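# Move two pipette tip boxes onto the pipetting robot deck

## Task

Take both pipette tip boxes from the supply shelves and set each into one of the two vacant slots on the deck of the pipetting robot, which stands on the shelved bench. Each box's lid must finish completely closed on it, and every other piece of labware on the deck must finish properly seated in its slot. The task fails if a box is flipped upside down, or if a box or lid contacts the floor. Moving the pedal bin or the stool is allowed. At the end, open the gripper and back away. The task also fails if the robot tips over or finishes leaning.

## Robot and tools

ROBOT. A Hello Robot Stretch 3 with one arm. It has a two-wheel differential base (0.33 m long, 0.34 m wide) that cannot strafe. A mast carries a lift, and a telescoping arm reaches out to the robot's right side. At the arm's end is a wrist with yaw, pitch and roll, plus a two-finger gripper with round 0.04 m pads. To move the gripper forward or back, drive the base. Turns pivot about the point between the drive wheels, 0.05 m behind the front edge. With the arm pulled in and the wrist folded, the robot sweeps a 0.28 m radius when turning. An unfolded, level wrist reaches past that circle.

FRAMES. Base frame: origin on the floor midway between the drive wheels, x forward, y left, z up. The odometry frame is the base frame as it stood when the scene started. Heading is positive to the left, range -3.142 to 3.142. hand_pose is reported in the base frame, at the point where the closed fingertips meet.

execute_actions. Its argument is actions, a list run in order; an empty list just reports the state and images. Each action may hold:
- robot: one command, a list (queue) of up to 8 commands, or {"stop": true}, which brakes everything and clears the queue.
- steps: an integer from 1 to 450 control steps, at 30 per second. {"steps": n} alone just waits.
- until: early-exit conditions, only together with steps.
A command can contain base, joints and contact_limits. Base and joint motions start together and keep running past the end of the action.

base holds exactly one key. translate_m is a straight-line offset in metres from wherever the base is when that command begins; forward is positive, magnitude at most 1. rotate_rad is an in-place turn offset in radians, counter-clockwise (left) positive, magnitude at most 3.2.

joints is a single dictionary for the one arm and head. Each entry is one number: an absolute target, not an offset. Unnamed joints keep their current targets.
- lift_m: 0 to 1.1 m, the arm's height on the mast.
- arm_m: 0 to 0.52 m of extension.
- wrist_yaw_rad: -1.345 to 4.42. 0 points along the arm, positive swings toward the front, and 3.0 folds over the base.
- wrist_pitch_rad: -1.57 to 0.451. 0 is level; negative tips the fingertips down.
- wrist_roll_rad: -2.911 to 2.911. At 0 the fingers sit side by side, level.
- gripper_m: -0.089 to 0.179, larger is wider. The real fingertip gap is smaller than the value: by 0.007 m when nearly closed, 0.025 m when fully open, and zero below 0.007.
- head_pan_rad: -3.953 to 1.73. 0 looks forward, positive looks left, -1.57 looks along the arm.
- head_tilt_rad: -1.53 to 0.419. Negative looks down.

contact_limits: {"arm_m": effort}, a motor effort percentage from 1 to 100. It applies to that command's arm_m motion and stays until arm_m's next command. Lower values stop sooner; values that are too low stop at once.

In a queue, pause_s waits up to 15 s. Each entry starts once the previous one finishes as done; for base or gripper_m, off_target also lets it continue. Any other outcome drops the rest of the queue. A new command takes over immediately: the joints it names retarget, and any older queue is discarded.

until examples: {"robot": {"status": "ended"}} waits until nothing is moving and no queue is running. You can also compare fields, for example {"robot": {"lift_m": [">", 0.3], "base_status": ["!=", "moving"]}}. Operators are =, !=, <, <=, >, >=. Do not wait on = for a reading. {"any": {"status": "ended"}} fires as soon as any one motion ends. If any value is out of range, the whole call is rejected and nothing runs.

SPEED. The base is fast (0.30 m/s, 1.9 rad/s) only when stowed: lift_m under 0.30, arm_m under 0.03 and wrist_yaw_rad over 2.54. Otherwise it is capped at 0.10 m/s and 0.63 rad/s.

GRIPPER. To hold something, command a value smaller than the object's width; smaller squeezes harder. To release, open to at least 0.02 above the value where contact happened. Neither the reading nor done proves a grasp, so check the cameras. Squeezing too hard triggers a stall guard, which weakens the grip. To re-grip, send a new value.

SELF-COLLISION. Fold the wrist (yaw to 3.0) or unfold it only with lift_m between 0.32 and 0.95, pitch -0.4 and roll near 0. Once folded, the lift may go down to 0.25. If yaw is below -0.4, keep pitch at -0.5 or lower.

BALANCE. Pushing into something rigid with the gripper above about 0.45 m can tip the robot, and a second push after a contact_stop tips it more easily. Do not drive while gripping, hooking or pushing something fixed. If the robot snags, undo the last move in small steps, pull the gripper free and, if it is still leaning, lower the lift to about 0.2. Reversing is the riskiest direction.

RESULTS. Each result gives a snapshot plus one image per camera (head_camera, nav_camera, wrist_camera).
- base_status shows progress, for example translate_m +0.12 of +0.30.
- joint_status words: moving, done, off_target, contact_stop (the joint goes slack until it is commanded again), time_out, stopped, not_commanded, torque_fault (a wrist servo is off for 10 s).
- measured_speeds, motor_effort (percent, with the peak in brackets) and refusals/queue/queue_left. Lines starting refused:, dropped: or replaced: explain problems.
- robot.on_its_own flags goals the robot changed by itself, slack or unpowered joints, and base_tilt of 3 degrees or more.
- lidar_m: 12 distances in 30-degree sectors, counter-clockwise from straight ahead, in a plane 0.17 m up.
- wrist_depth_mm and head_depth_mm: 7x7 median depth grids.
- base_odometry counts wheel turns only. turned_by_wheels and turned_by_imu give the turn since the last result.
Camera calibration K and T_world_to_cam are given in the base frame and are approximate.

zoom_image: camera (head_camera, nav_camera or wrist_camera) and region [x0, y0, x1, y1] in that camera's image pixels, measured from the top-left corner, at most 504 by 504. It returns a sharper crop of that camera's latest image.

finished_scene: scene is the integer number of the current scene. Call it only after all motion has ended, the gripper is open and the robot is clear. It cannot be undone.

AVOID: dropping or flipping boxes, letting boxes or lids reach the floor, knocking other labware out of its slots, hard impacts or strong pushes, and tipping the robot. Loose objects may occasionally get a small nudge on their own.

Each tool is called after "Request:" by a JSON object that holds its "fn" and its "kwargs", one argument or row to a line.

## Session

Request:
{"fn": "execute_actions", "kwargs": {
  "actions": []
}}

Scene clock: 0.00 s.
robot.base_odometry: x=+0.000 y=+0.000 heading=+0.000 (m, m, rad; robot's odometry frame)
robot.turned_by_wheels: +0.000 (rad since the last result)
robot.turned_by_imu: +0.000 (rad since the last result)
robot.base_tilt: forward=-1.0 right=+2.0 (deg)
robot.lidar_m: 2.30 1.79 1.68 2.15 1.73 2.53 1.12 1.03 1.04 1.31 1.84 1.85
robot.head_depth_mm: 1982 2571 2626 2656 2649 2606 2040 / 1999 2800 2905 2957 2960 2802 2035 / 1989 2845 2953 2960 3031 2901 2058 / 2026 2605 2670 2652 2674 2651 2057 / 1999 2405 2444 2488 2489 2509 2029 / 1991 2250 2243 2246 2277 2278 2017 / 1970 2082 2083 2129 2130 2167 2024
robot.base_status: not_commanded
robot.joint_positions: lift_m=+0.576 arm_m=-0.003 wrist_yaw_rad=+3.100 wrist_pitch_rad=-0.382 wrist_roll_rad=+0.009 gripper_m=+0.037 head_pan_rad=+0.012 head_tilt_rad=+0.014
robot.joint_goals: lift_m=+0.576 arm_m=-0.003 wrist_yaw_rad=+3.100 wrist_pitch_rad=-0.382 wrist_roll_rad=+0.009 gripper_m=+0.037 head_pan_rad=+0.012 head_tilt_rad=+0.014
robot.joint_status: lift_m=not_commanded arm_m=not_commanded wrist_yaw_rad=not_commanded wrist_pitch_rad=not_commanded wrist_roll_rad=not_commanded gripper_m=not_commanded head_pan_rad=not_commanded head_tilt_rad=not_commanded
robot.measured_speeds: translate_m=+0.000 rotate_rad=+0.000 lift_m=+0.000 arm_m=+0.000 wrist_yaw_rad=+0.000 wrist_pitch_rad=+0.000 wrist_roll_rad=+0.000 head_pan_rad=+0.000 head_tilt_rad=+0.000
robot: refusals=0 queue=idle queue_left=0
robot.motor_effort: left_wheel=+1 right_wheel=+0 lift_m=+37 arm_m=-1 wrist_yaw_rad=+0 wrist_pitch_rad=+4 wrist_roll_rad=+0 gripper_m=+0 head_pan_rad=+0 head_tilt_rad=+1 (%)
robot.hand_pose: x=-0.0118 y=+0.0863 z=+0.5965 quat_wxyz=(+0.149, +0.700, +0.119, +0.688) (m; robot's base frame)
robot.wrist_depth_mm: - - - - - - - / - - - - - - - / - - - - - - - / - - - - - - - / - - - - - - - / 874 857 902 894 - 842 858 / 758 763 726 750 761 737 750
pictures: head_camera (sideways: a quarter turn clockwise sets it upright), nav_camera (sideways: a quarter turn counterclockwise sets it upright), wrist_camera
Images, in order (width x height): head_camera 896x504, nav_camera 672x504, wrist_camera 644x364.

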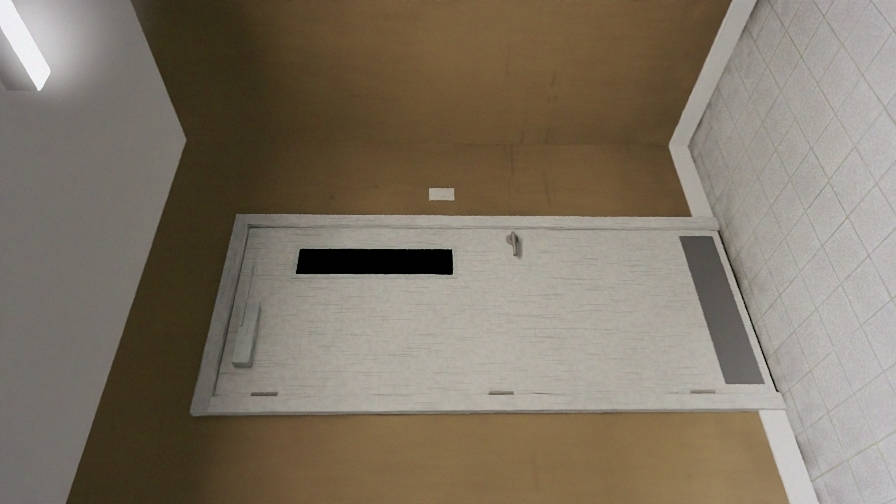

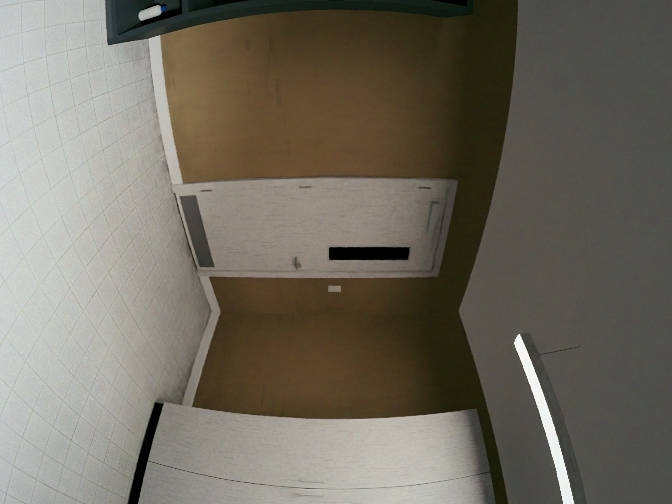

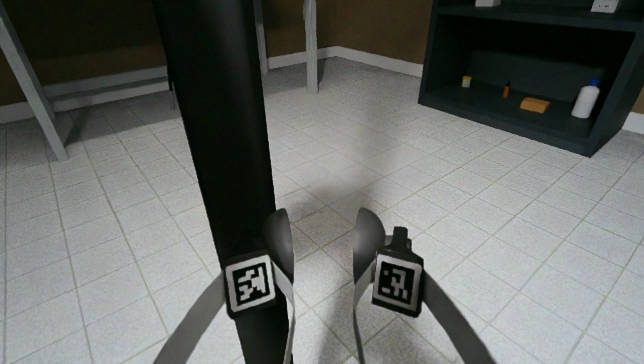

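Request:
{"fn": "execute_actions", "kwargs": {
  "actions": [
    {"robot":{"joints":{"head_pan_rad":1.2,"head_tilt_rad":-0.4}},"steps":450,"until":{"robot":{"status":"ended"}}}
  ]
}}

Scene clock: 3.23 s.
robot.base_odometry: x=+0.000 y=+0.000 heading=+0.000 (m, m, rad; robot's odometry frame)
robot.turned_by_wheels: +0.000 (rad since the last result)
robot.turned_by_imu: +0.000 (rad since the last result)
robot.base_tilt: forward=-1.0 right=+2.0 (deg)
robot.lidar_m: 2.30 1.78 1.68 2.15 1.73 2.53 1.11 1.03 1.04 1.31 1.83 1.86
robot.head_depth_mm: 1759 1903 2008 1888 1976 1627 1327 / 1858 2010 2151 2181 2044 1629 1333 / 1939 2098 2301 2412 2107 1626 1328 / 1783 2012 2157 2407 2124 1620 1329 / 2278 2484 2732 2881 2128 1627 1322 / 2438 2672 2940 3000 2115 1622 1325 / 2629 2845 3078 2808 2106 1623 1325
robot.base_status: not_commanded
robot.joint_positions: lift_m=+0.576 arm_m=-0.003 wrist_yaw_rad=+3.100 wrist_pitch_rad=-0.382 wrist_roll_rad=+0.009 gripper_m=+0.037 head_pan_rad=+1.193 head_tilt_rad=-0.394
robot.joint_goals: lift_m=+0.576 arm_m=-0.003 wrist_yaw_rad=+3.100 wrist_pitch_rad=-0.382 wrist_roll_rad=+0.009 gripper_m=+0.037 head_pan_rad=+1.200 head_tilt_rad=-0.400
robot.joint_status: lift_m=not_commanded arm_m=not_commanded wrist_yaw_rad=not_commanded wrist_pitch_rad=not_commanded wrist_roll_rad=not_commanded gripper_m=not_commanded head_pan_rad=done head_tilt_rad=done
robot.measured_speeds: translate_m=+0.000 rotate_rad=+0.000 lift_m=+0.000 arm_m=+0.000 wrist_yaw_rad=+0.000 wrist_pitch_rad=+0.000 wrist_roll_rad=+0.000 head_pan_rad=+0.000 head_tilt_rad=+0.000
robot: refusals=0 queue=done queue_left=0
robot.motor_effort: left_wheel=+1(1) right_wheel=+0(0) lift_m=+37(37) arm_m=-1(1) wrist_yaw_rad=+0(0) wrist_pitch_rad=+4(4) wrist_roll_rad=+0(0) gripper_m=+0(0) head_pan_rad=+2(27) head_tilt_rad=-1(21) (%)
robot.hand_pose: x=-0.0118 y=+0.0863 z=+0.5965 quat_wxyz=(+0.149, +0.700, +0.119, +0.688) (m; robot's base frame)
robot.wrist_depth_mm: - - - - - - - / - - - - - - - / - - - - - - - / - - - - - - - / - - - - - - - / 891 870 892 856 - 855 850 / 774 760 737 755 754 754 755
pictures: head_camera (sideways: a quarter turn clockwise sets it upright), nav_camera (sideways: a quarter turn counterclockwise sets it upright), wrist_camera
camera_calibration (this result's frames):
head_camera: T_world_to_cam=[[-0.135952, -0.39432, -0.908861, 1.20608], [-0.928305, 0.371158, -0.0221714, 0.0363232], [0.346074, 0.840686, -0.416509, 0.495451], [0, 0, 0, 1]] pos_world=[0.0262255, 0.0455833, 1.30333]
nav_camera: T_world_to_cam=[[0.165794, 0.362104, 0.917275, -1.14767], [0.926557, -0.375665, -0.0191735, 0.0683024], [0.337645, 0.853086, -0.397793, 0.470314], [0, 0, 0, 1]] pos_world=[-0.0318086, 0.0400174, 1.24113]
wrist_camera: T_world_to_cam=[[0.999008, -0.0404865, -0.0185218, 0.0298352], [-0.0367131, -0.513773, -0.85714, 0.590859], [0.0251866, 0.85697, -0.51475, 0.400001], [0, 0, 0, 1]] pos_world=[-0.018188, -0.038013, 0.712902]
Images, in order (width x height): head_camera 896x504, nav_camera 672x504, wrist_camera 644x364.

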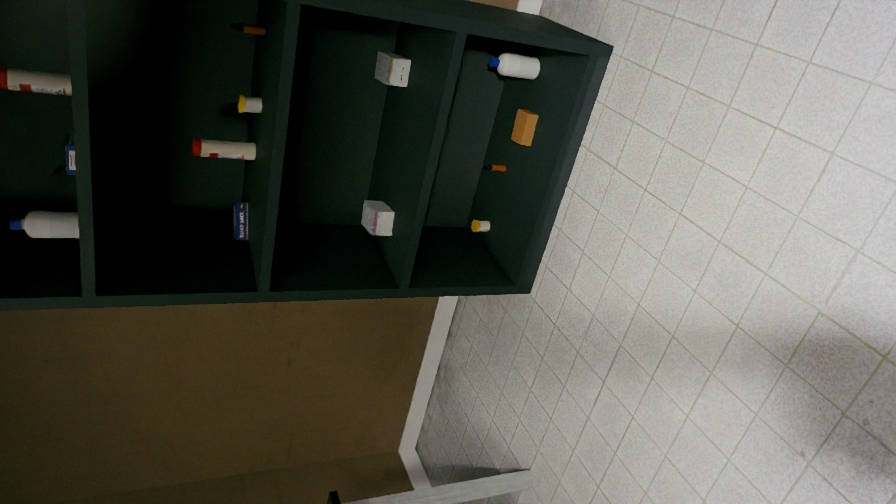

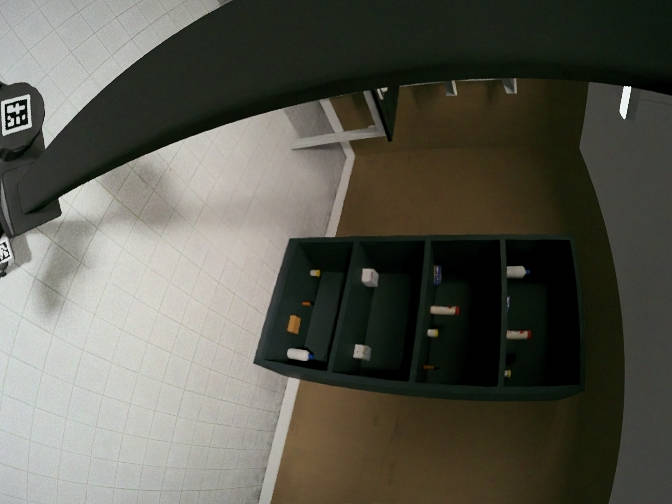

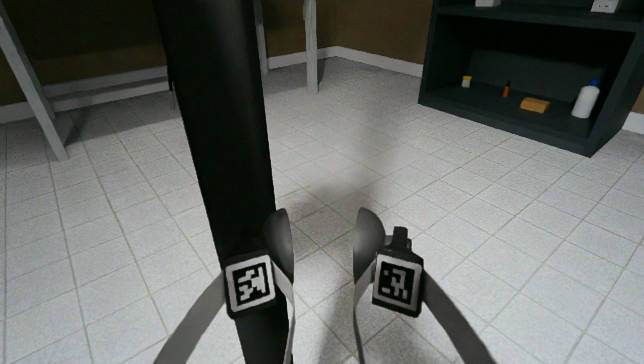

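Request:
{"fn": "zoom_image", "kwargs": {
  "camera": "head_camera",
  "region": [300, 20, 620, 300]
}}

Request:
{"fn": "execute_actions", "kwargs": {
  "actions": [
    {"robot":{"joints":{"head_pan_rad":-3.7,"head_tilt_rad":-0.3}},"steps":450,"until":{"robot":{"status":"ended"}}}
  ]
}}

Region (300, 20, 620, 300) of head_camera's 896x504 image, scaled by 1.575, with more detail than that image has; it fills the top 441 rows of this view, and the rest is white.

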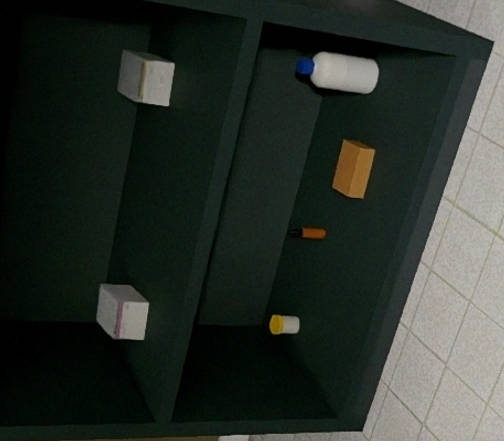

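Scene clock: 8.87 s.
robot.base_odometry: x=+0.000 y=+0.000 heading=+0.000 (m, m, rad; robot's odometry frame)
robot.turned_by_wheels: +0.000 (rad since the last result)
robot.turned_by_imu: +0.001 (rad since the last result)
robot.base_tilt: forward=-1.1 right=+1.9 (deg)
robot.lidar_m: 2.30 1.79 1.68 2.15 1.73 2.53 1.11 1.03 1.04 1.31 1.84 1.86
robot.head_depth_mm: 2077 2187 2316 1977 2407 1791 1408 / 2153 2286 2437 2606 2277 1764 1418 / 2234 2389 2538 2765 2412 1787 1412 / 2263 2476 2624 2876 2400 1779 1403 / 2396 2621 2831 3021 2416 1773 1395 / 2507 2628 2797 3006 2379 1769 1408 / 2231 2304 2393 2502 2355 1775 1419
robot.base_status: not_commanded
robot.joint_positions: lift_m=+0.576 arm_m=-0.003 wrist_yaw_rad=+3.100 wrist_pitch_rad=-0.382 wrist_roll_rad=+0.009 gripper_m=+0.037 head_pan_rad=-3.693 head_tilt_rad=-0.310
robot.joint_goals: lift_m=+0.576 arm_m=-0.003 wrist_yaw_rad=+3.100 wrist_pitch_rad=-0.382 wrist_roll_rad=+0.009 gripper_m=+0.037 head_pan_rad=-3.700 head_tilt_rad=-0.300
robot.joint_status: lift_m=not_commanded arm_m=not_commanded wrist_yaw_rad=not_commanded wrist_pitch_rad=not_commanded wrist_roll_rad=not_commanded gripper_m=not_commanded head_pan_rad=done head_tilt_rad=done
robot.measured_speeds: translate_m=+0.000 rotate_rad=+0.000 lift_m=+0.000 arm_m=+0.000 wrist_yaw_rad=+0.000 wrist_pitch_rad=+0.000 wrist_roll_rad=+0.000 head_pan_rad=+0.000 head_tilt_rad=+0.000
robot: refusals=0 queue=done queue_left=0
robot.motor_effort: left_wheel=+1(1) right_wheel=-1(1) lift_m=+37(38) arm_m=-1(1) wrist_yaw_rad=+0(0) wrist_pitch_rad=+4(4) wrist_roll_rad=+0(0) gripper_m=+0(0) head_pan_rad=-1(26) head_tilt_rad=+4(12) (%)
robot.hand_pose: x=-0.0118 y=+0.0863 z=+0.5965 quat_wxyz=(+0.149, +0.700, +0.119, +0.688) (m; robot's base frame)
robot.wrist_depth_mm: - - - - - - - / - - - - - - - / - - - - - - - / - - - - - - - / - - - - - - - / 897 884 898 897 - 868 849 / 750 763 747 759 753 746 724
pictures: head_camera (sideways: a quarter turn clockwise sets it upright), nav_camera (sideways: a quarter turn counterclockwise sets it upright), wrist_camera
camera_calibration (this result's frames):
head_camera: T_world_to_cam=[[0.298177, -0.160775, -0.940873, 1.24521], [-0.527132, -0.849501, -0.0218947, 0.0335183], [-0.795753, 0.502493, -0.338051, 0.400314], [0, 0, 0, 1]] pos_world=[-0.0350743, 0.0275179, 1.30765]
nav_camera: T_world_to_cam=[[-0.260752, 0.184283, 0.947654, -1.18472], [0.528274, 0.848845, -0.019711, 0.0714338], [-0.808044, 0.495481, -0.31869, 0.374359], [0, 0, 0, 1]] pos_world=[-0.0441574, -0.0277996, 1.24342]
wrist_camera: T_world_to_cam=[[0.999008, -0.0404865, -0.0185219, 0.0298352], [-0.0367132, -0.513773, -0.85714, 0.590859], [0.0251866, 0.85697, -0.51475, 0.400001], [0, 0, 0, 1]] pos_world=[-0.018188, -0.038013, 0.712902]
Images, in order (width x height): head_camera 896x504, nav_camera 672x504, wrist_camera 644x364.

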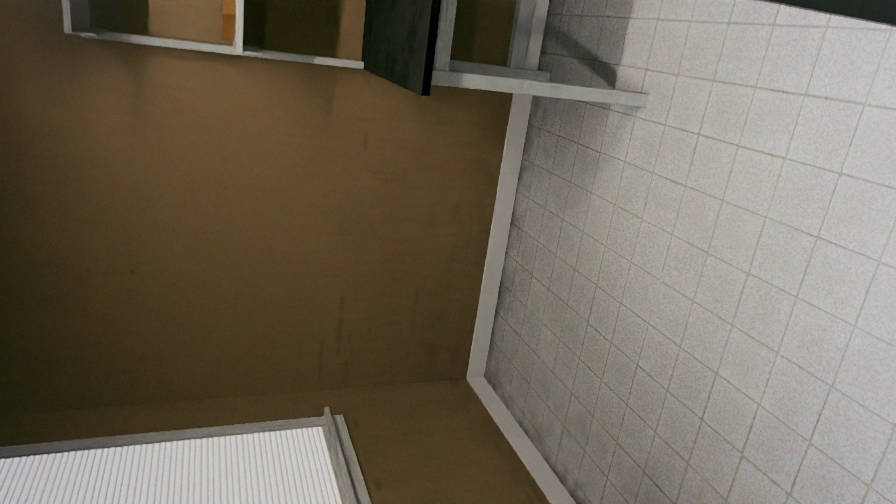

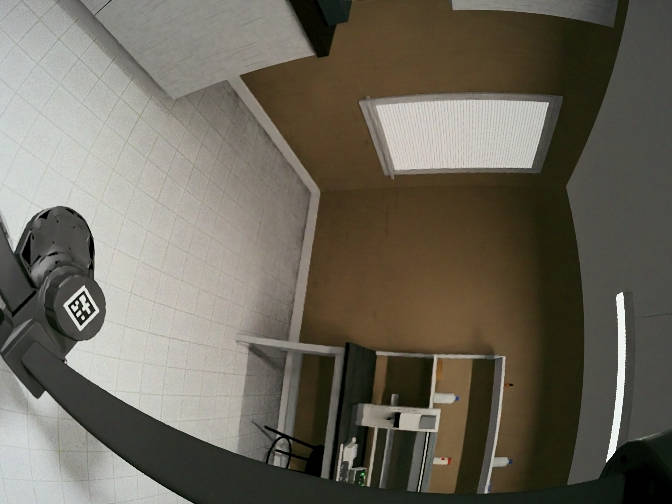

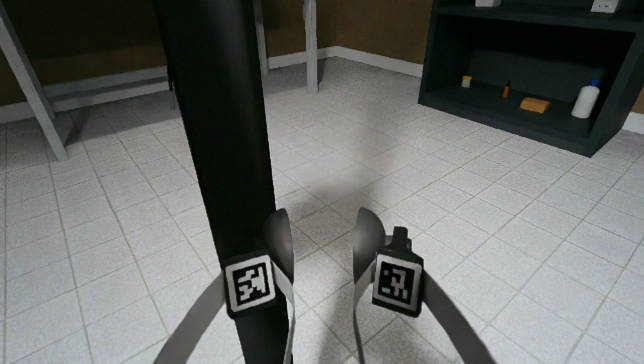

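Request:
{"fn": "execute_actions", "kwargs": {
  "actions": [
    {"robot":[{"base":{"rotate_rad":1.018},"joints":{"lift_m":0.28,"head_pan_rad":1.0,"head_tilt_rad":-0.25}},{"base":{"translate_m":0.665}},{"base":{"translate_m":0.665}}],"steps":450,"until":{"robot":{"queue_left":["<=",1]}}}
  ]
}}

Scene clock: 32.27 s.
robot.base_odometry: x=+0.000 y=+0.000 heading=+1.018 (m, m, rad; robot's odometry frame)
robot.turned_by_wheels: +1.018 (rad since the last result)
robot.turned_by_imu: +1.024 (rad since the last result)
robot.base_tilt: forward=-1.1 right=+2.0 (deg)
robot.lidar_m: 1.69 2.15 1.73 2.52 1.13 1.03 1.04 1.28 1.84 1.86 2.32 2.15
robot.head_depth_mm: 2397 2522 2740 2395 2627 1877 1470 / 2321 2477 2627 2376 2476 1876 1468 / 2261 2445 2562 2124 2527 1891 1480 / 2200 2363 2449 2091 2630 1888 1460 / 2179 2286 1977 2030 2593 1879 1466 / 2112 2272 2374 2114 2471 1884 1469 / 2078 2196 2349 2486 2563 1888 1466
robot.base_status: done (rotate_rad +1.0178 of +1.0180)
robot.joint_positions: lift_m=+0.280 arm_m=-0.003 wrist_yaw_rad=+3.100 wrist_pitch_rad=-0.382 wrist_roll_rad=+0.009 gripper_m=+0.037 head_pan_rad=+0.993 head_tilt_rad=-0.260
robot.joint_goals: lift_m=+0.280 arm_m=-0.003 wrist_yaw_rad=+3.100 wrist_pitch_rad=-0.382 wrist_roll_rad=+0.009 gripper_m=+0.037 head_pan_rad=+1.000 head_tilt_rad=-0.250
robot.joint_status: lift_m=done arm_m=not_commanded wrist_yaw_rad=not_commanded wrist_pitch_rad=not_commanded wrist_roll_rad=not_commanded gripper_m=not_commanded head_pan_rad=done head_tilt_rad=done
robot.measured_speeds: translate_m=+0.000 rotate_rad=+0.000 lift_m=+0.000 arm_m=+0.000 wrist_yaw_rad=+0.000 wrist_pitch_rad=+0.000 wrist_roll_rad=+0.000 head_pan_rad=+0.000 head_tilt_rad=+0.000
robot: refusals=0 queue=running queue_left=1
robot.motor_effort: left_wheel=-2(6) right_wheel=+4(8) lift_m=+31(37) arm_m=-1(1) wrist_yaw_rad=+0(1) wrist_pitch_rad=+4(4) wrist_roll_rad=+0(0) gripper_m=+0(0) head_pan_rad=+4(27) head_tilt_rad=+4(10) (%)
robot.hand_pose: x=-0.0118 y=+0.0862 z=+0.3010 quat_wxyz=(+0.150, +0.700, +0.119, +0.688) (m; robot's base frame)
robot.wrist_depth_mm: - - - - - - - / 923 - - - - - - / 972 - - - - - 984 / 774 762 - 770 759 749 735 / 627 617 614 615 616 611 605 / 522 516 529 524 - 503 511 / 452 - - - 441 443 434
pictures: head_camera (sideways: a quarter turn clockwise sets it upright), nav_camera (sideways: a quarter turn counterclockwise sets it upright), wrist_camera
camera_calibration (this result's frames):
head_camera: T_world_to_cam=[[-0.14289, -0.25417, -0.956546, 1.26837], [-0.834467, 0.550633, -0.0216586, 0.0350871], [0.532211, 0.795111, -0.290776, 0.330687], [0, 0, 0, 1]] pos_world=[0.0345211, 0.0401286, 1.31017]
nav_camera: T_world_to_cam=[[0.165215, 0.215866, 0.962344, -1.20651], [0.834913, -0.55002, -0.019961, 0.0698901], [0.525, 0.806771, -0.271101, 0.304291], [0, 0, 0, 1]] pos_world=[-0.0187713, 0.0533924, 1.24497]
wrist_camera: T_world_to_cam=[[0.999008, -0.0404979, -0.0185225, 0.0243637], [-0.0367343, -0.514276, -0.856838, 0.337525], [0.0251744, 0.856668, -0.515253, 0.248155], [0, 0, 0, 1]] pos_world=[-0.0181879, -0.0380191, 0.417519]
Images, in order (width x height): head_camera 896x504, nav_camera 672x504, wrist_camera 644x364.

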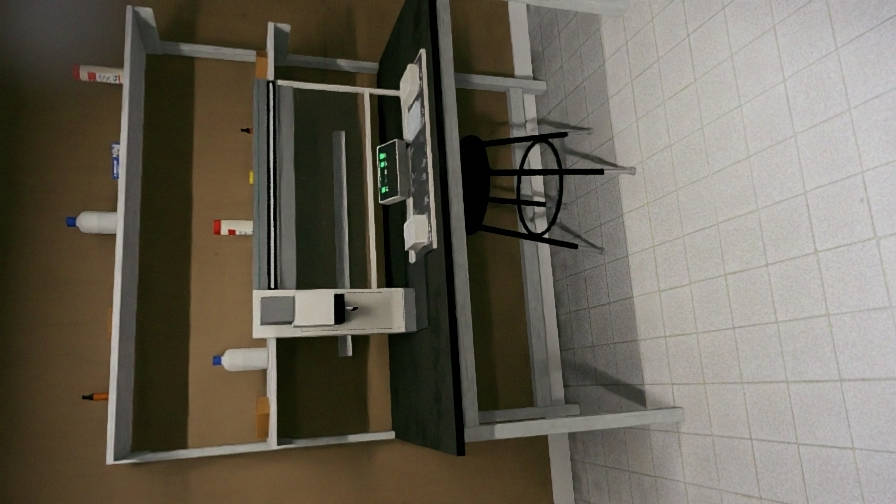

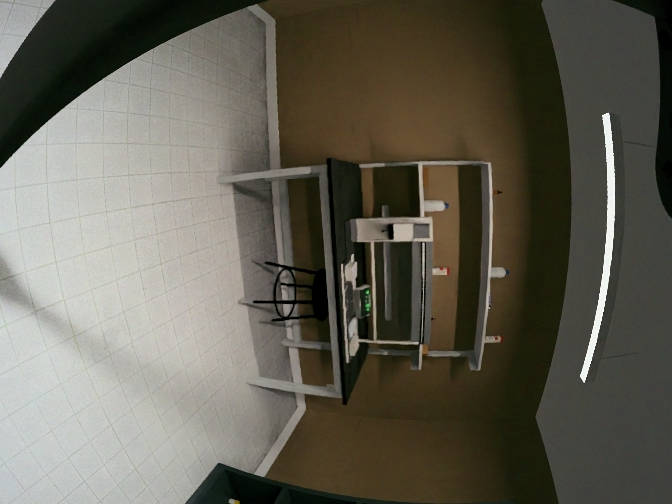

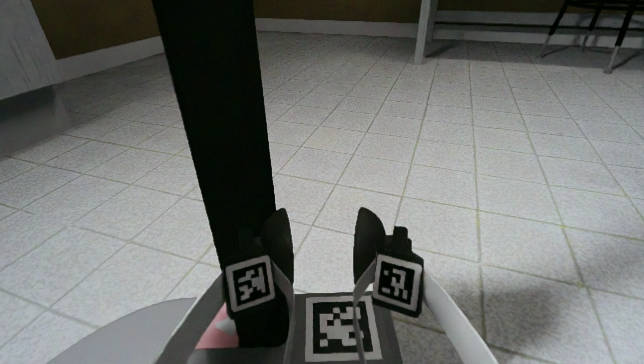

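Request:
{"fn": "execute_actions", "kwargs": {
  "actions": [
    {"steps":450,"until":{"robot":{"status":"ended"}}},
    {"robot":[{"base":{"rotate_rad":1.22},"joints":{"head_pan_rad":-1.57,"head_tilt_rad":-0.8}},{"joints":{"lift_m":0.5,"wrist_pitch_rad":-0.4}}],"steps":450,"until":{"robot":{"status":"ended"}}}
  ]
}}

Scene clock: 45.03 s.
robot.base_odometry: x=+0.699 y=+1.132 heading=+2.238 (m, m, rad; robot's odometry frame)
robot.turned_by_wheels: +1.220 (rad since the last result)
robot.turned_by_imu: +1.231 (rad since the last result)
robot.base_tilt: forward=-1.1 right=+2.1 (deg)
robot.lidar_m: 1.23 1.74 1.84 2.27 2.38 2.39 2.36 1.25 0.47 0.66 0.75 0.75
robot.head_depth_mm: 673 584 489 656 759 1272 1115 / 722 608 489 957 847 1201 1182 / 722 609 490 1000 869 1216 - / 728 608 490 974 866 1209 - / 728 606 490 1009 865 1210 1118 / 725 591 491 1006 869 1215 1115 / 727 609 490 1003 869 1212 1123
robot.base_status: done (rotate_rad +1.2198 of +1.2200)
robot.joint_positions: lift_m=+0.500 arm_m=-0.003 wrist_yaw_rad=+3.100 wrist_pitch_rad=-0.412 wrist_roll_rad=+0.009 gripper_m=+0.037 head_pan_rad=-1.563 head_tilt_rad=-0.790
robot.joint_goals: lift_m=+0.500 arm_m=-0.003 wrist_yaw_rad=+3.100 wrist_pitch_rad=-0.400 wrist_roll_rad=+0.009 gripper_m=+0.037 head_pan_rad=-1.570 head_tilt_rad=-0.800
robot.joint_status: lift_m=done arm_m=not_commanded wrist_yaw_rad=not_commanded wrist_pitch_rad=done wrist_roll_rad=not_commanded gripper_m=not_commanded head_pan_rad=done head_tilt_rad=done
robot.measured_speeds: translate_m=+0.000 rotate_rad=+0.000 lift_m=+0.000 arm_m=+0.000 wrist_yaw_rad=+0.000 wrist_pitch_rad=+0.000 wrist_roll_rad=+0.000 head_pan_rad=+0.000 head_tilt_rad=+0.000
robot: refusals=0 queue=done queue_left=0
robot.motor_effort: left_wheel=-2(11) right_wheel=+3(13) lift_m=+43(45) arm_m=-1(2) wrist_yaw_rad=+0(0) wrist_pitch_rad=+4(4) wrist_roll_rad=+0(0) gripper_m=+0(0) head_pan_rad=-2(27) head_tilt_rad=-1(27) (%)
robot.hand_pose: x=-0.0119 y=+0.0825 z=+0.5137 quat_wxyz=(+0.160, +0.698, +0.130, +0.686) (m; robot's base frame)
robot.wrist_depth_mm: - - - - - - - / - - - - - - - / - - - - - - - / - - - - - - - / 920 912 880 909 910 870 885 / 779 755 778 767 - 756 743 / 665 667 641 658 651 651 650
pictures: head_camera (sideways: a quarter turn clockwise sets it upright), nav_camera (sideways: a quarter turn counterclockwise sets it upright), wrist_camera
camera_calibration (this result's frames):
head_camera: T_world_to_cam=[[-0.0249944, 0.734576, -0.678066, 0.904525], [0.99967, 0.0143017, -0.0213556, 0.0234891], [-0.00598979, -0.678376, -0.73469, 0.911535], [0, 0, 0, 1]] pos_world=[0.00458664, -0.046414, 1.28353]
nav_camera: T_world_to_cam=[[-0.0147425, -0.720667, 0.693124, -0.854333], [-0.99987, 0.00609253, -0.0149322, 0.0745231], [0.00653828, -0.693254, -0.720663, 0.892384], [0, 0, 0, 1]] pos_world=[0.0560837, 0.00250509, 1.23638]
wrist_camera: T_world_to_cam=[[0.998984, -0.0410809, -0.0185434, 0.0283594], [-0.0378096, -0.53986, -0.840905, 0.511787], [0.0245344, 0.840752, -0.540865, 0.375354], [0, 0, 0, 1]] pos_world=[-0.0181892, -0.0381216, 0.633906]
Images, in order (width x height): head_camera 896x504, nav_camera 672x504, wrist_camera 644x364.

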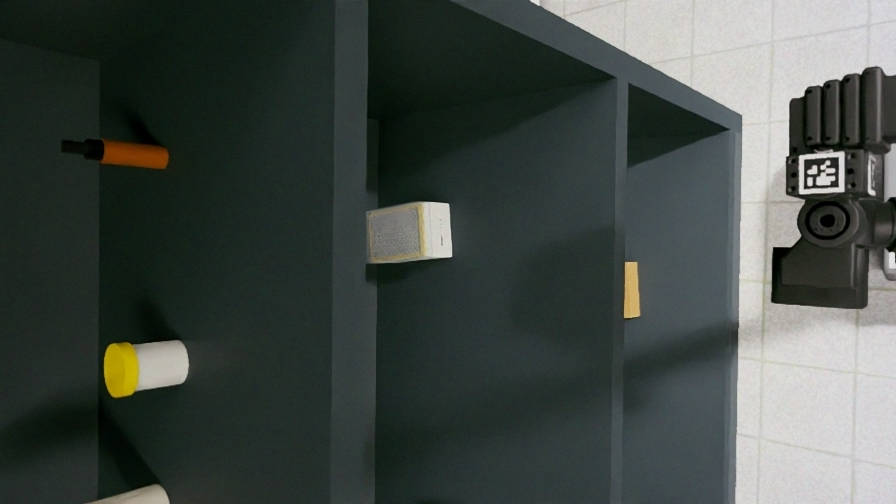

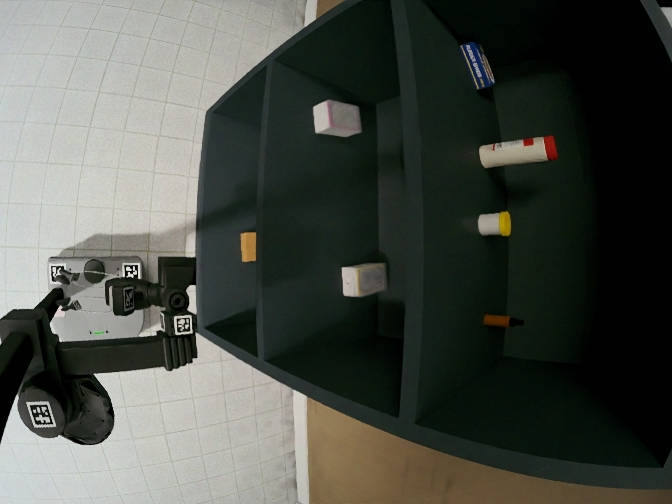

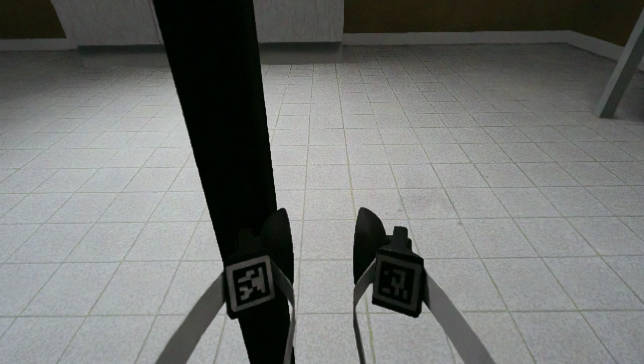

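Request:
{"fn": "execute_actions", "kwargs": {
  "actions": [
    {"robot":[{"joints":{"lift_m":0.62,"head_pan_rad":0.45,"head_tilt_rad":-0.3,"gripper_m":0.16}},{"joints":{"wrist_yaw_rad":0.0}}],"steps":450,"until":{"robot":{"status":"ended"}}}
  ]
}}

Scene clock: 65.10 s.
robot.base_odometry: x=+0.699 y=+1.132 heading=+2.238 (m, m, rad; robot's odometry frame)
robot.turned_by_wheels: +0.000 (rad since the last result)
robot.turned_by_imu: +0.001 (rad since the last result)
robot.base_tilt: forward=-1.0 right=+2.0 (deg)
robot.lidar_m: 1.23 1.74 1.84 2.28 2.38 2.39 2.36 1.25 0.47 0.66 0.75 0.75
robot.head_depth_mm: 1663 1746 1850 1494 2101 1777 1421 / 1720 1819 1986 1465 2163 1781 1408 / 1822 1896 2046 1485 2180 1784 1414 / 1896 2012 2176 1617 2285 1769 1420 / 1999 2111 1737 1752 2411 1778 1422 / 2093 2289 2490 1958 2409 1782 1409 / 2296 2454 2695 1904 2192 1787 1409
robot.base_status: done (rotate_rad +1.2198 of +1.2200)
robot.joint_positions: lift_m=+0.620 arm_m=-0.003 wrist_yaw_rad=+0.002 wrist_pitch_rad=-0.413 wrist_roll_rad=+0.009 gripper_m=+0.160 head_pan_rad=+0.443 head_tilt_rad=-0.310
robot.joint_goals: lift_m=+0.620 arm_m=-0.003 wrist_yaw_rad=+0.000 wrist_pitch_rad=-0.400 wrist_roll_rad=+0.009 gripper_m=+0.160 head_pan_rad=+0.450 head_tilt_rad=-0.300
robot.joint_status: lift_m=done arm_m=not_commanded wrist_yaw_rad=done wrist_pitch_rad=done wrist_roll_rad=not_commanded gripper_m=done head_pan_rad=done head_tilt_rad=done
robot.measured_speeds: translate_m=+0.000 rotate_rad=+0.000 lift_m=+0.000 arm_m=+0.000 wrist_yaw_rad=+0.000 wrist_pitch_rad=+0.000 wrist_roll_rad=+0.000 head_pan_rad=+0.000 head_tilt_rad=+0.000
robot: refusals=0 queue=done queue_left=0
robot.motor_effort: left_wheel=-2(2) right_wheel=+4(4) lift_m=+44(45) arm_m=-1(1) wrist_yaw_rad=-2(3) wrist_pitch_rad=+4(5) wrist_roll_rad=+0(0) gripper_m=+0(96) head_pan_rad=+2(29) head_tilt_rad=+4(26) (%)
robot.hand_pose: x=-0.0211 y=-0.3674 z=+0.6336 quat_wxyz=(+0.689, +0.145, -0.695, -0.145) (m; robot's base frame)
robot.wrist_depth_mm: 578 573 568 558 554 379 248 / 615 619 607 538 602 379 247 / 493 504 502 471 496 382 249 / 394 389 384 382 383 356 248 / 322 329 314 314 311 311 247 / 276 - 273 267 264 265 249 / 671 699 680 672 667 349 302
pictures: head_camera (sideways: a quarter turn clockwise sets it upright), nav_camera (sideways: a quarter turn counterclockwise sets it upright), wrist_camera
camera_calibration (this result's frames):
head_camera: T_world_to_cam=[[-0.29742, -0.162268, -0.940856, 1.24883], [-0.424566, 0.905132, -0.0218949, 0.0328929], [0.855152, 0.392943, -0.338098, 0.390305], [0, 0, 0, 1]] pos_world=[0.051621, 0.0195048, 1.30765]
nav_camera: T_world_to_cam=[[0.296715, 0.118079, 0.947638, -1.1881], [0.423391, -0.905732, -0.0197107, 0.0720732], [0.855979, 0.40707, -0.318738, 0.364271], [0, 0, 0, 1]] pos_world=[0.0102048, 0.0572853, 1.24342]
wrist_camera: T_world_to_cam=[[-0.999826, -0.00220583, -0.0185444, -0.006624], [0.0143962, 0.541488, -0.840585, 0.767535], [0.0118958, -0.840706, -0.541362, 0.200944], [0, 0, 0, 1]] pos_world=[-0.0200628, -0.246691, 0.753839]
Images, in order (width x height): head_camera 896x504, nav_camera 672x504, wrist_camera 644x364.

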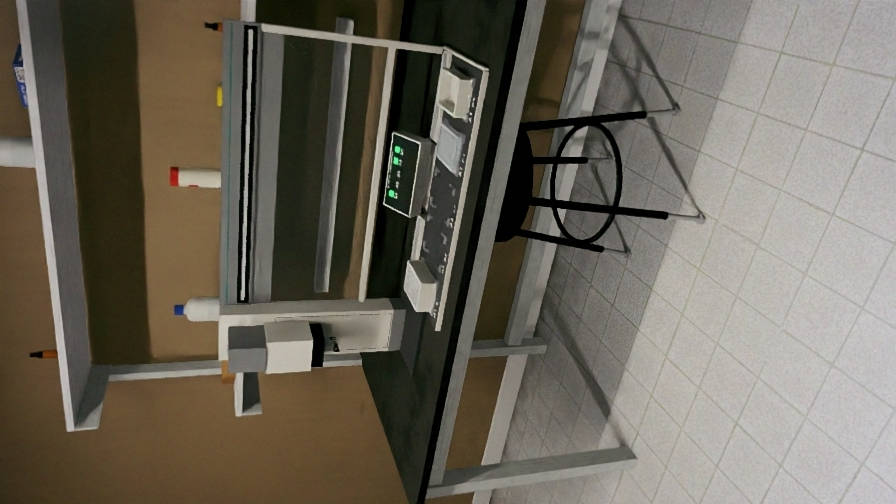

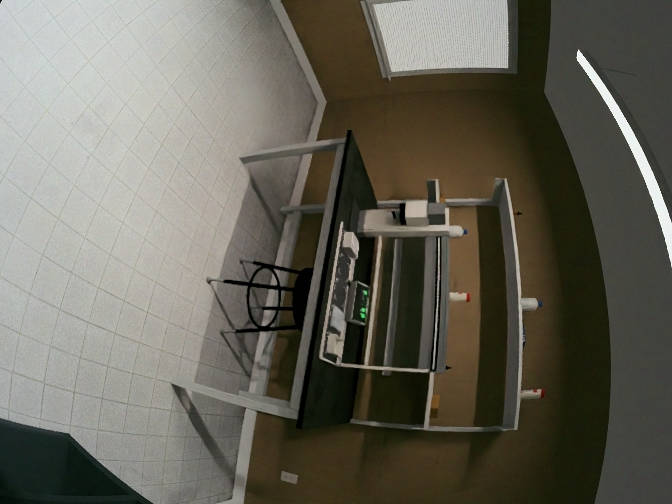

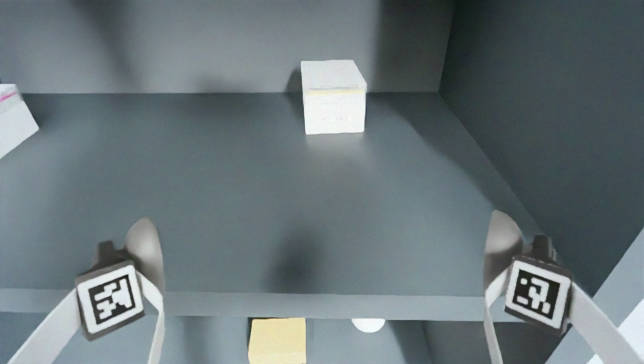

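Request:
{"fn": "zoom_image", "kwargs": {
  "camera": "head_camera",
  "region": [370, 40, 510, 340]
}}

Request:
{"fn": "zoom_image", "kwargs": {
  "camera": "wrist_camera",
  "region": [260, 40, 410, 150]
}}

Region (370, 40, 510, 340) of head_camera's 896x504 image, scaled by 1.680, with more detail than that image has; it fills the left 235 columns of this view, and the rest is white.

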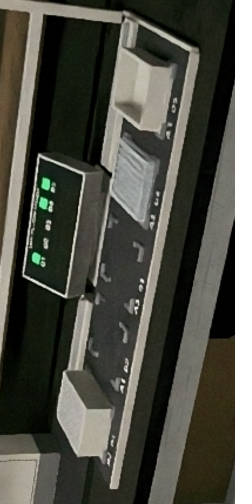

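Region (260, 40, 410, 150) of wrist_camera's 644x364 image, scaled by 3.360; it fills the top 370 rows of this view, and the rest is white.

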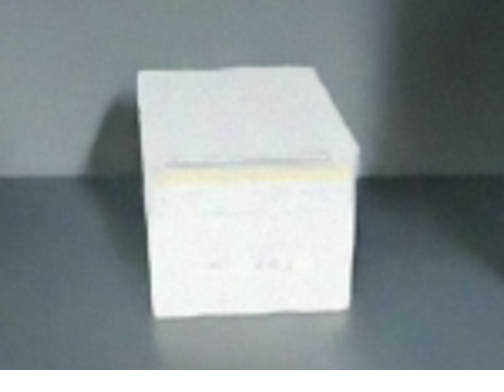

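Request:
{"fn": "execute_actions", "kwargs": {
  "actions": [
    {"robot":{"base":{"translate_m":-0.025},"joints":{"wrist_yaw_rad":0.08,"arm_m":0.24,"lift_m":0.59,"head_pan_rad":-1.57,"head_tilt_rad":-0.8}},"steps":450,"until":{"robot":{"status":"ended"}}}
  ]
}}

Scene clock: 85.03 s.
robot.base_odometry: x=+0.714 y=+1.112 heading=+2.238 (m, m, rad; robot's odometry frame)
robot.turned_by_wheels: +0.000 (rad since the last result)
robot.turned_by_imu: +0.001 (rad since the last result)
robot.base_tilt: forward=-1.0 right=+2.0 (deg)
robot.lidar_m: 1.26 1.48 1.85 2.27 2.38 2.37 2.33 1.25 0.46 0.66 0.76 0.77
robot.head_depth_mm: 594 562 489 597 1364 1265 1138 / 725 612 491 887 794 - - / 723 609 491 1031 909 1207 1122 / 728 608 490 980 848 1209 1119 / 725 607 489 1005 870 1209 1123 / 726 584 490 1005 869 1211 1120 / 726 610 491 1002 868 1216 1106
robot.base_status: done (translate_m -0.0250 of -0.0250)
robot.joint_positions: lift_m=+0.590 arm_m=+0.240 wrist_yaw_rad=+0.080 wrist_pitch_rad=-0.413 wrist_roll_rad=+0.009 gripper_m=+0.160 head_pan_rad=-1.563 head_tilt_rad=-0.790
robot.joint_goals: lift_m=+0.590 arm_m=+0.240 wrist_yaw_rad=+0.080 wrist_pitch_rad=-0.400 wrist_roll_rad=+0.009 gripper_m=+0.160 head_pan_rad=-1.570 head_tilt_rad=-0.800
robot.joint_status: lift_m=done arm_m=done wrist_yaw_rad=done wrist_pitch_rad=done wrist_roll_rad=not_commanded gripper_m=done head_pan_rad=done head_tilt_rad=done
robot.measured_speeds: translate_m=+0.000 rotate_rad=+0.000 lift_m=+0.000 arm_m=+0.000 wrist_yaw_rad=+0.000 wrist_pitch_rad=+0.000 wrist_roll_rad=+0.000 head_pan_rad=+0.000 head_tilt_rad=+0.000
robot: refusals=0 queue=done queue_left=0
robot.motor_effort: left_wheel=-2(8) right_wheel=+3(4) lift_m=+31(44) arm_m=+5(4) wrist_yaw_rad=+0(2) wrist_pitch_rad=+4(4) wrist_roll_rad=+0(0) gripper_m=+0(0) head_pan_rad=-2(29) head_tilt_rad=-3(26) (%)
robot.hand_pose: x=-0.0036 y=-0.6089 z=+0.6040 quat_wxyz=(+0.694, +0.172, -0.688, -0.119) (m; robot's base frame)
robot.wrist_depth_mm: 376 364 357 346 334 329 260 / 414 398 386 379 368 352 256 / 438 424 409 292 390 378 255 / 334 334 331 249 313 327 252 / 275 282 272 265 268 276 249 / 235 - 228 228 227 226 224 / 194 194 197 198 197 196 195
pictures: head_camera (sideways: a quarter turn clockwise sets it upright), nav_camera (sideways: a quarter turn counterclockwise sets it upright), wrist_camera
camera_calibration (this result's frames):
head_camera: T_world_to_cam=[[-0.0249237, 0.734486, -0.678166, 0.904655], [0.999671, 0.0142036, -0.0213564, 0.0234902], [-0.00605362, -0.678476, -0.734598, 0.911416], [0, 0, 0, 1]] pos_world=[0.00458224, -0.0464164, 1.28353]
nav_camera: T_world_to_cam=[[-0.0148119, -0.720572, 0.693222, -0.85446], [-0.999869, 0.00618573, -0.0149341, 0.0745255], [0.00647302, -0.693353, -0.720569, 0.892261], [0, 0, 0, 1]] pos_world=[0.056084, 0.00249142, 1.23638]
wrist_camera: T_world_to_cam=[[-0.996635, -0.0798387, -0.0185445, -0.0374953], [-0.0277226, 0.541267, -0.840394, 0.872747], [0.0771334, -0.837052, -0.541659, -0.015655], [0, 0, 0, 1]] pos_world=[-0.0119668, -0.488487, 0.724277]
Images, in order (width x height): head_camera 896x504, nav_camera 672x504, wrist_camera 644x364.

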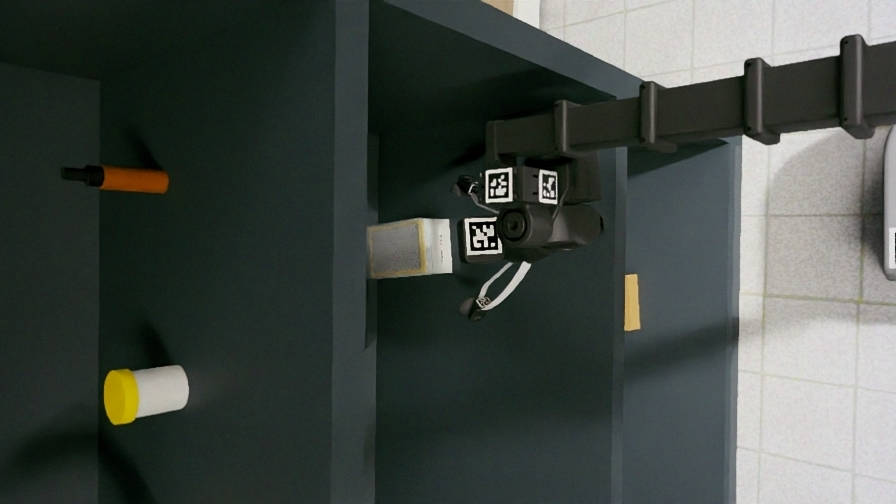

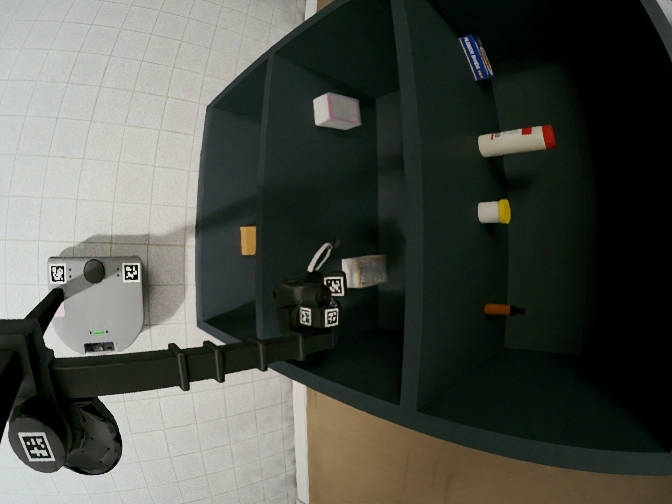

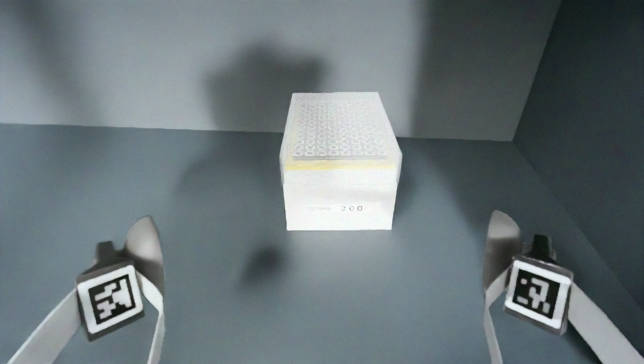

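Request:
{"fn": "execute_actions", "kwargs": {
  "actions": [
    {"robot":[{"joints":{"lift_m":0.552,"arm_m":0.30}},{"joints":{"arm_m":0.40}}],"steps":450,"until":{"robot":{"status":"ended"}}}
  ]
}}

Scene clock: 96.23 s.
robot.base_odometry: x=+0.714 y=+1.112 heading=+2.238 (m, m, rad; robot's odometry frame)
robot.turned_by_wheels: +0.000 (rad since the last result)
robot.turned_by_imu: +0.001 (rad since the last result)
robot.base_tilt: forward=-1.1 right=+1.9 (deg)
robot.lidar_m: 1.26 1.48 1.85 2.27 2.38 2.36 2.34 1.25 0.46 0.66 0.76 0.77
robot.head_depth_mm: 593 562 489 595 1369 1270 1116 / 726 607 490 887 798 1266 - / 720 608 489 - 867 1207 1126 / 725 608 490 962 866 1210 1115 / 727 607 490 1002 867 1209 1119 / 728 585 489 1009 870 1215 1113 / 730 611 490 1005 869 1217 1125
robot.base_status: done (translate_m -0.0250 of -0.0250)
robot.joint_positions: lift_m=+0.552 arm_m=+0.400 wrist_yaw_rad=+0.080 wrist_pitch_rad=-0.413 wrist_roll_rad=+0.009 gripper_m=+0.160 head_pan_rad=-1.563 head_tilt_rad=-0.790
robot.joint_goals: lift_m=+0.552 arm_m=+0.400 wrist_yaw_rad=+0.080 wrist_pitch_rad=-0.400 wrist_roll_rad=+0.009 gripper_m=+0.160 head_pan_rad=-1.570 head_tilt_rad=-0.800
robot.joint_status: lift_m=done arm_m=done wrist_yaw_rad=done wrist_pitch_rad=done wrist_roll_rad=not_commanded gripper_m=done head_pan_rad=done head_tilt_rad=done
robot.measured_speeds: translate_m=+0.000 rotate_rad=+0.000 lift_m=+0.000 arm_m=+0.000 wrist_yaw_rad=+0.000 wrist_pitch_rad=+0.000 wrist_roll_rad=+0.000 head_pan_rad=+0.000 head_tilt_rad=+0.000
robot: refusals=0 queue=done queue_left=0
robot.motor_effort: left_wheel=-2(2) right_wheel=+3(3) lift_m=+31(31) arm_m=+5(5) wrist_yaw_rad=+0(0) wrist_pitch_rad=+5(4) wrist_roll_rad=+0(0) gripper_m=+0(0) head_pan_rad=-2(2) head_tilt_rad=-3(4) (%)
robot.hand_pose: x=-0.0035 y=-0.7689 z=+0.5660 quat_wxyz=(+0.695, +0.172, -0.688, -0.118) (m; robot's base frame)
robot.wrist_depth_mm: 216 209 204 198 193 188 184 / 236 230 224 216 209 204 198 / 264 255 245 232 230 223 216 / 268 266 242 149 240 240 235 / 219 225 128 123 132 221 210 / 190 183 107 104 106 179 179 / - 158 94 94 94 155 154
pictures: head_camera (sideways: a quarter turn clockwise sets it upright), nav_camera (sideways: a quarter turn counterclockwise sets it upright), wrist_camera
camera_calibration (this result's frames):
head_camera: T_world_to_cam=[[-0.0249191, 0.734486, -0.678166, 0.904655], [0.999671, 0.0141972, -0.0213564, 0.0234902], [-0.00605791, -0.678476, -0.734598, 0.911416], [0, 0, 0, 1]] pos_world=[0.00458194, -0.0464163, 1.28353]
nav_camera: T_world_to_cam=[[-0.0148164, -0.720571, 0.693222, -0.85446], [-0.999869, 0.00619205, -0.0149341, 0.0745255], [0.00646863, -0.693353, -0.720569, 0.892261], [0, 0, 0, 1]] pos_world=[0.056084, 0.00249111, 1.23638]
wrist_camera: T_world_to_cam=[[-0.996593, -0.0803614, -0.0185438, -0.0512566], [-0.0280074, 0.541255, -0.840392, 0.927387], [0.077572, -0.83701, -0.541662, -0.170113], [0, 0, 0, 1]] pos_world=[-0.0119122, -0.648458, 0.686275]
Images, in order (width x height): head_camera 896x504, nav_camera 672x504, wrist_camera 644x364.

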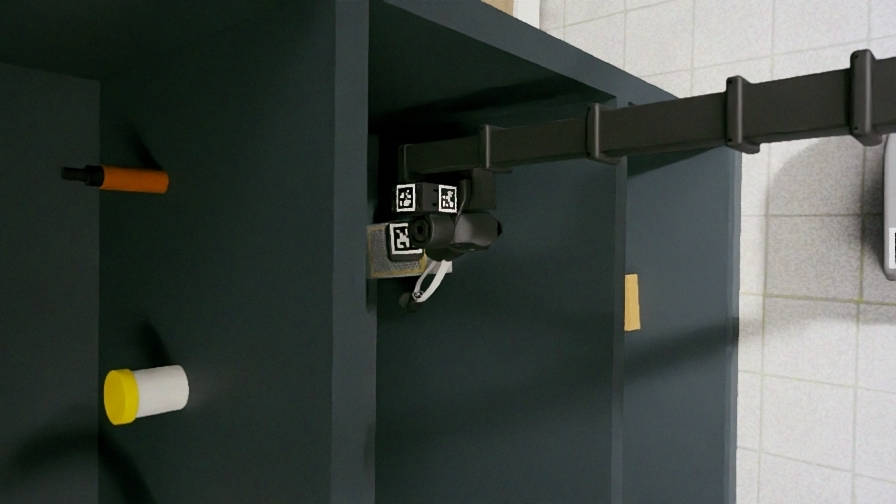

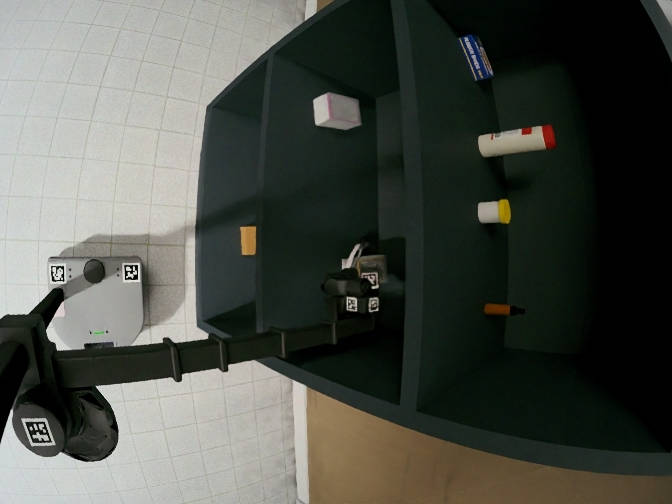

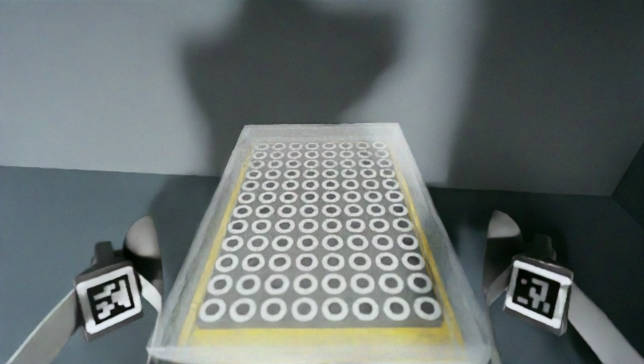

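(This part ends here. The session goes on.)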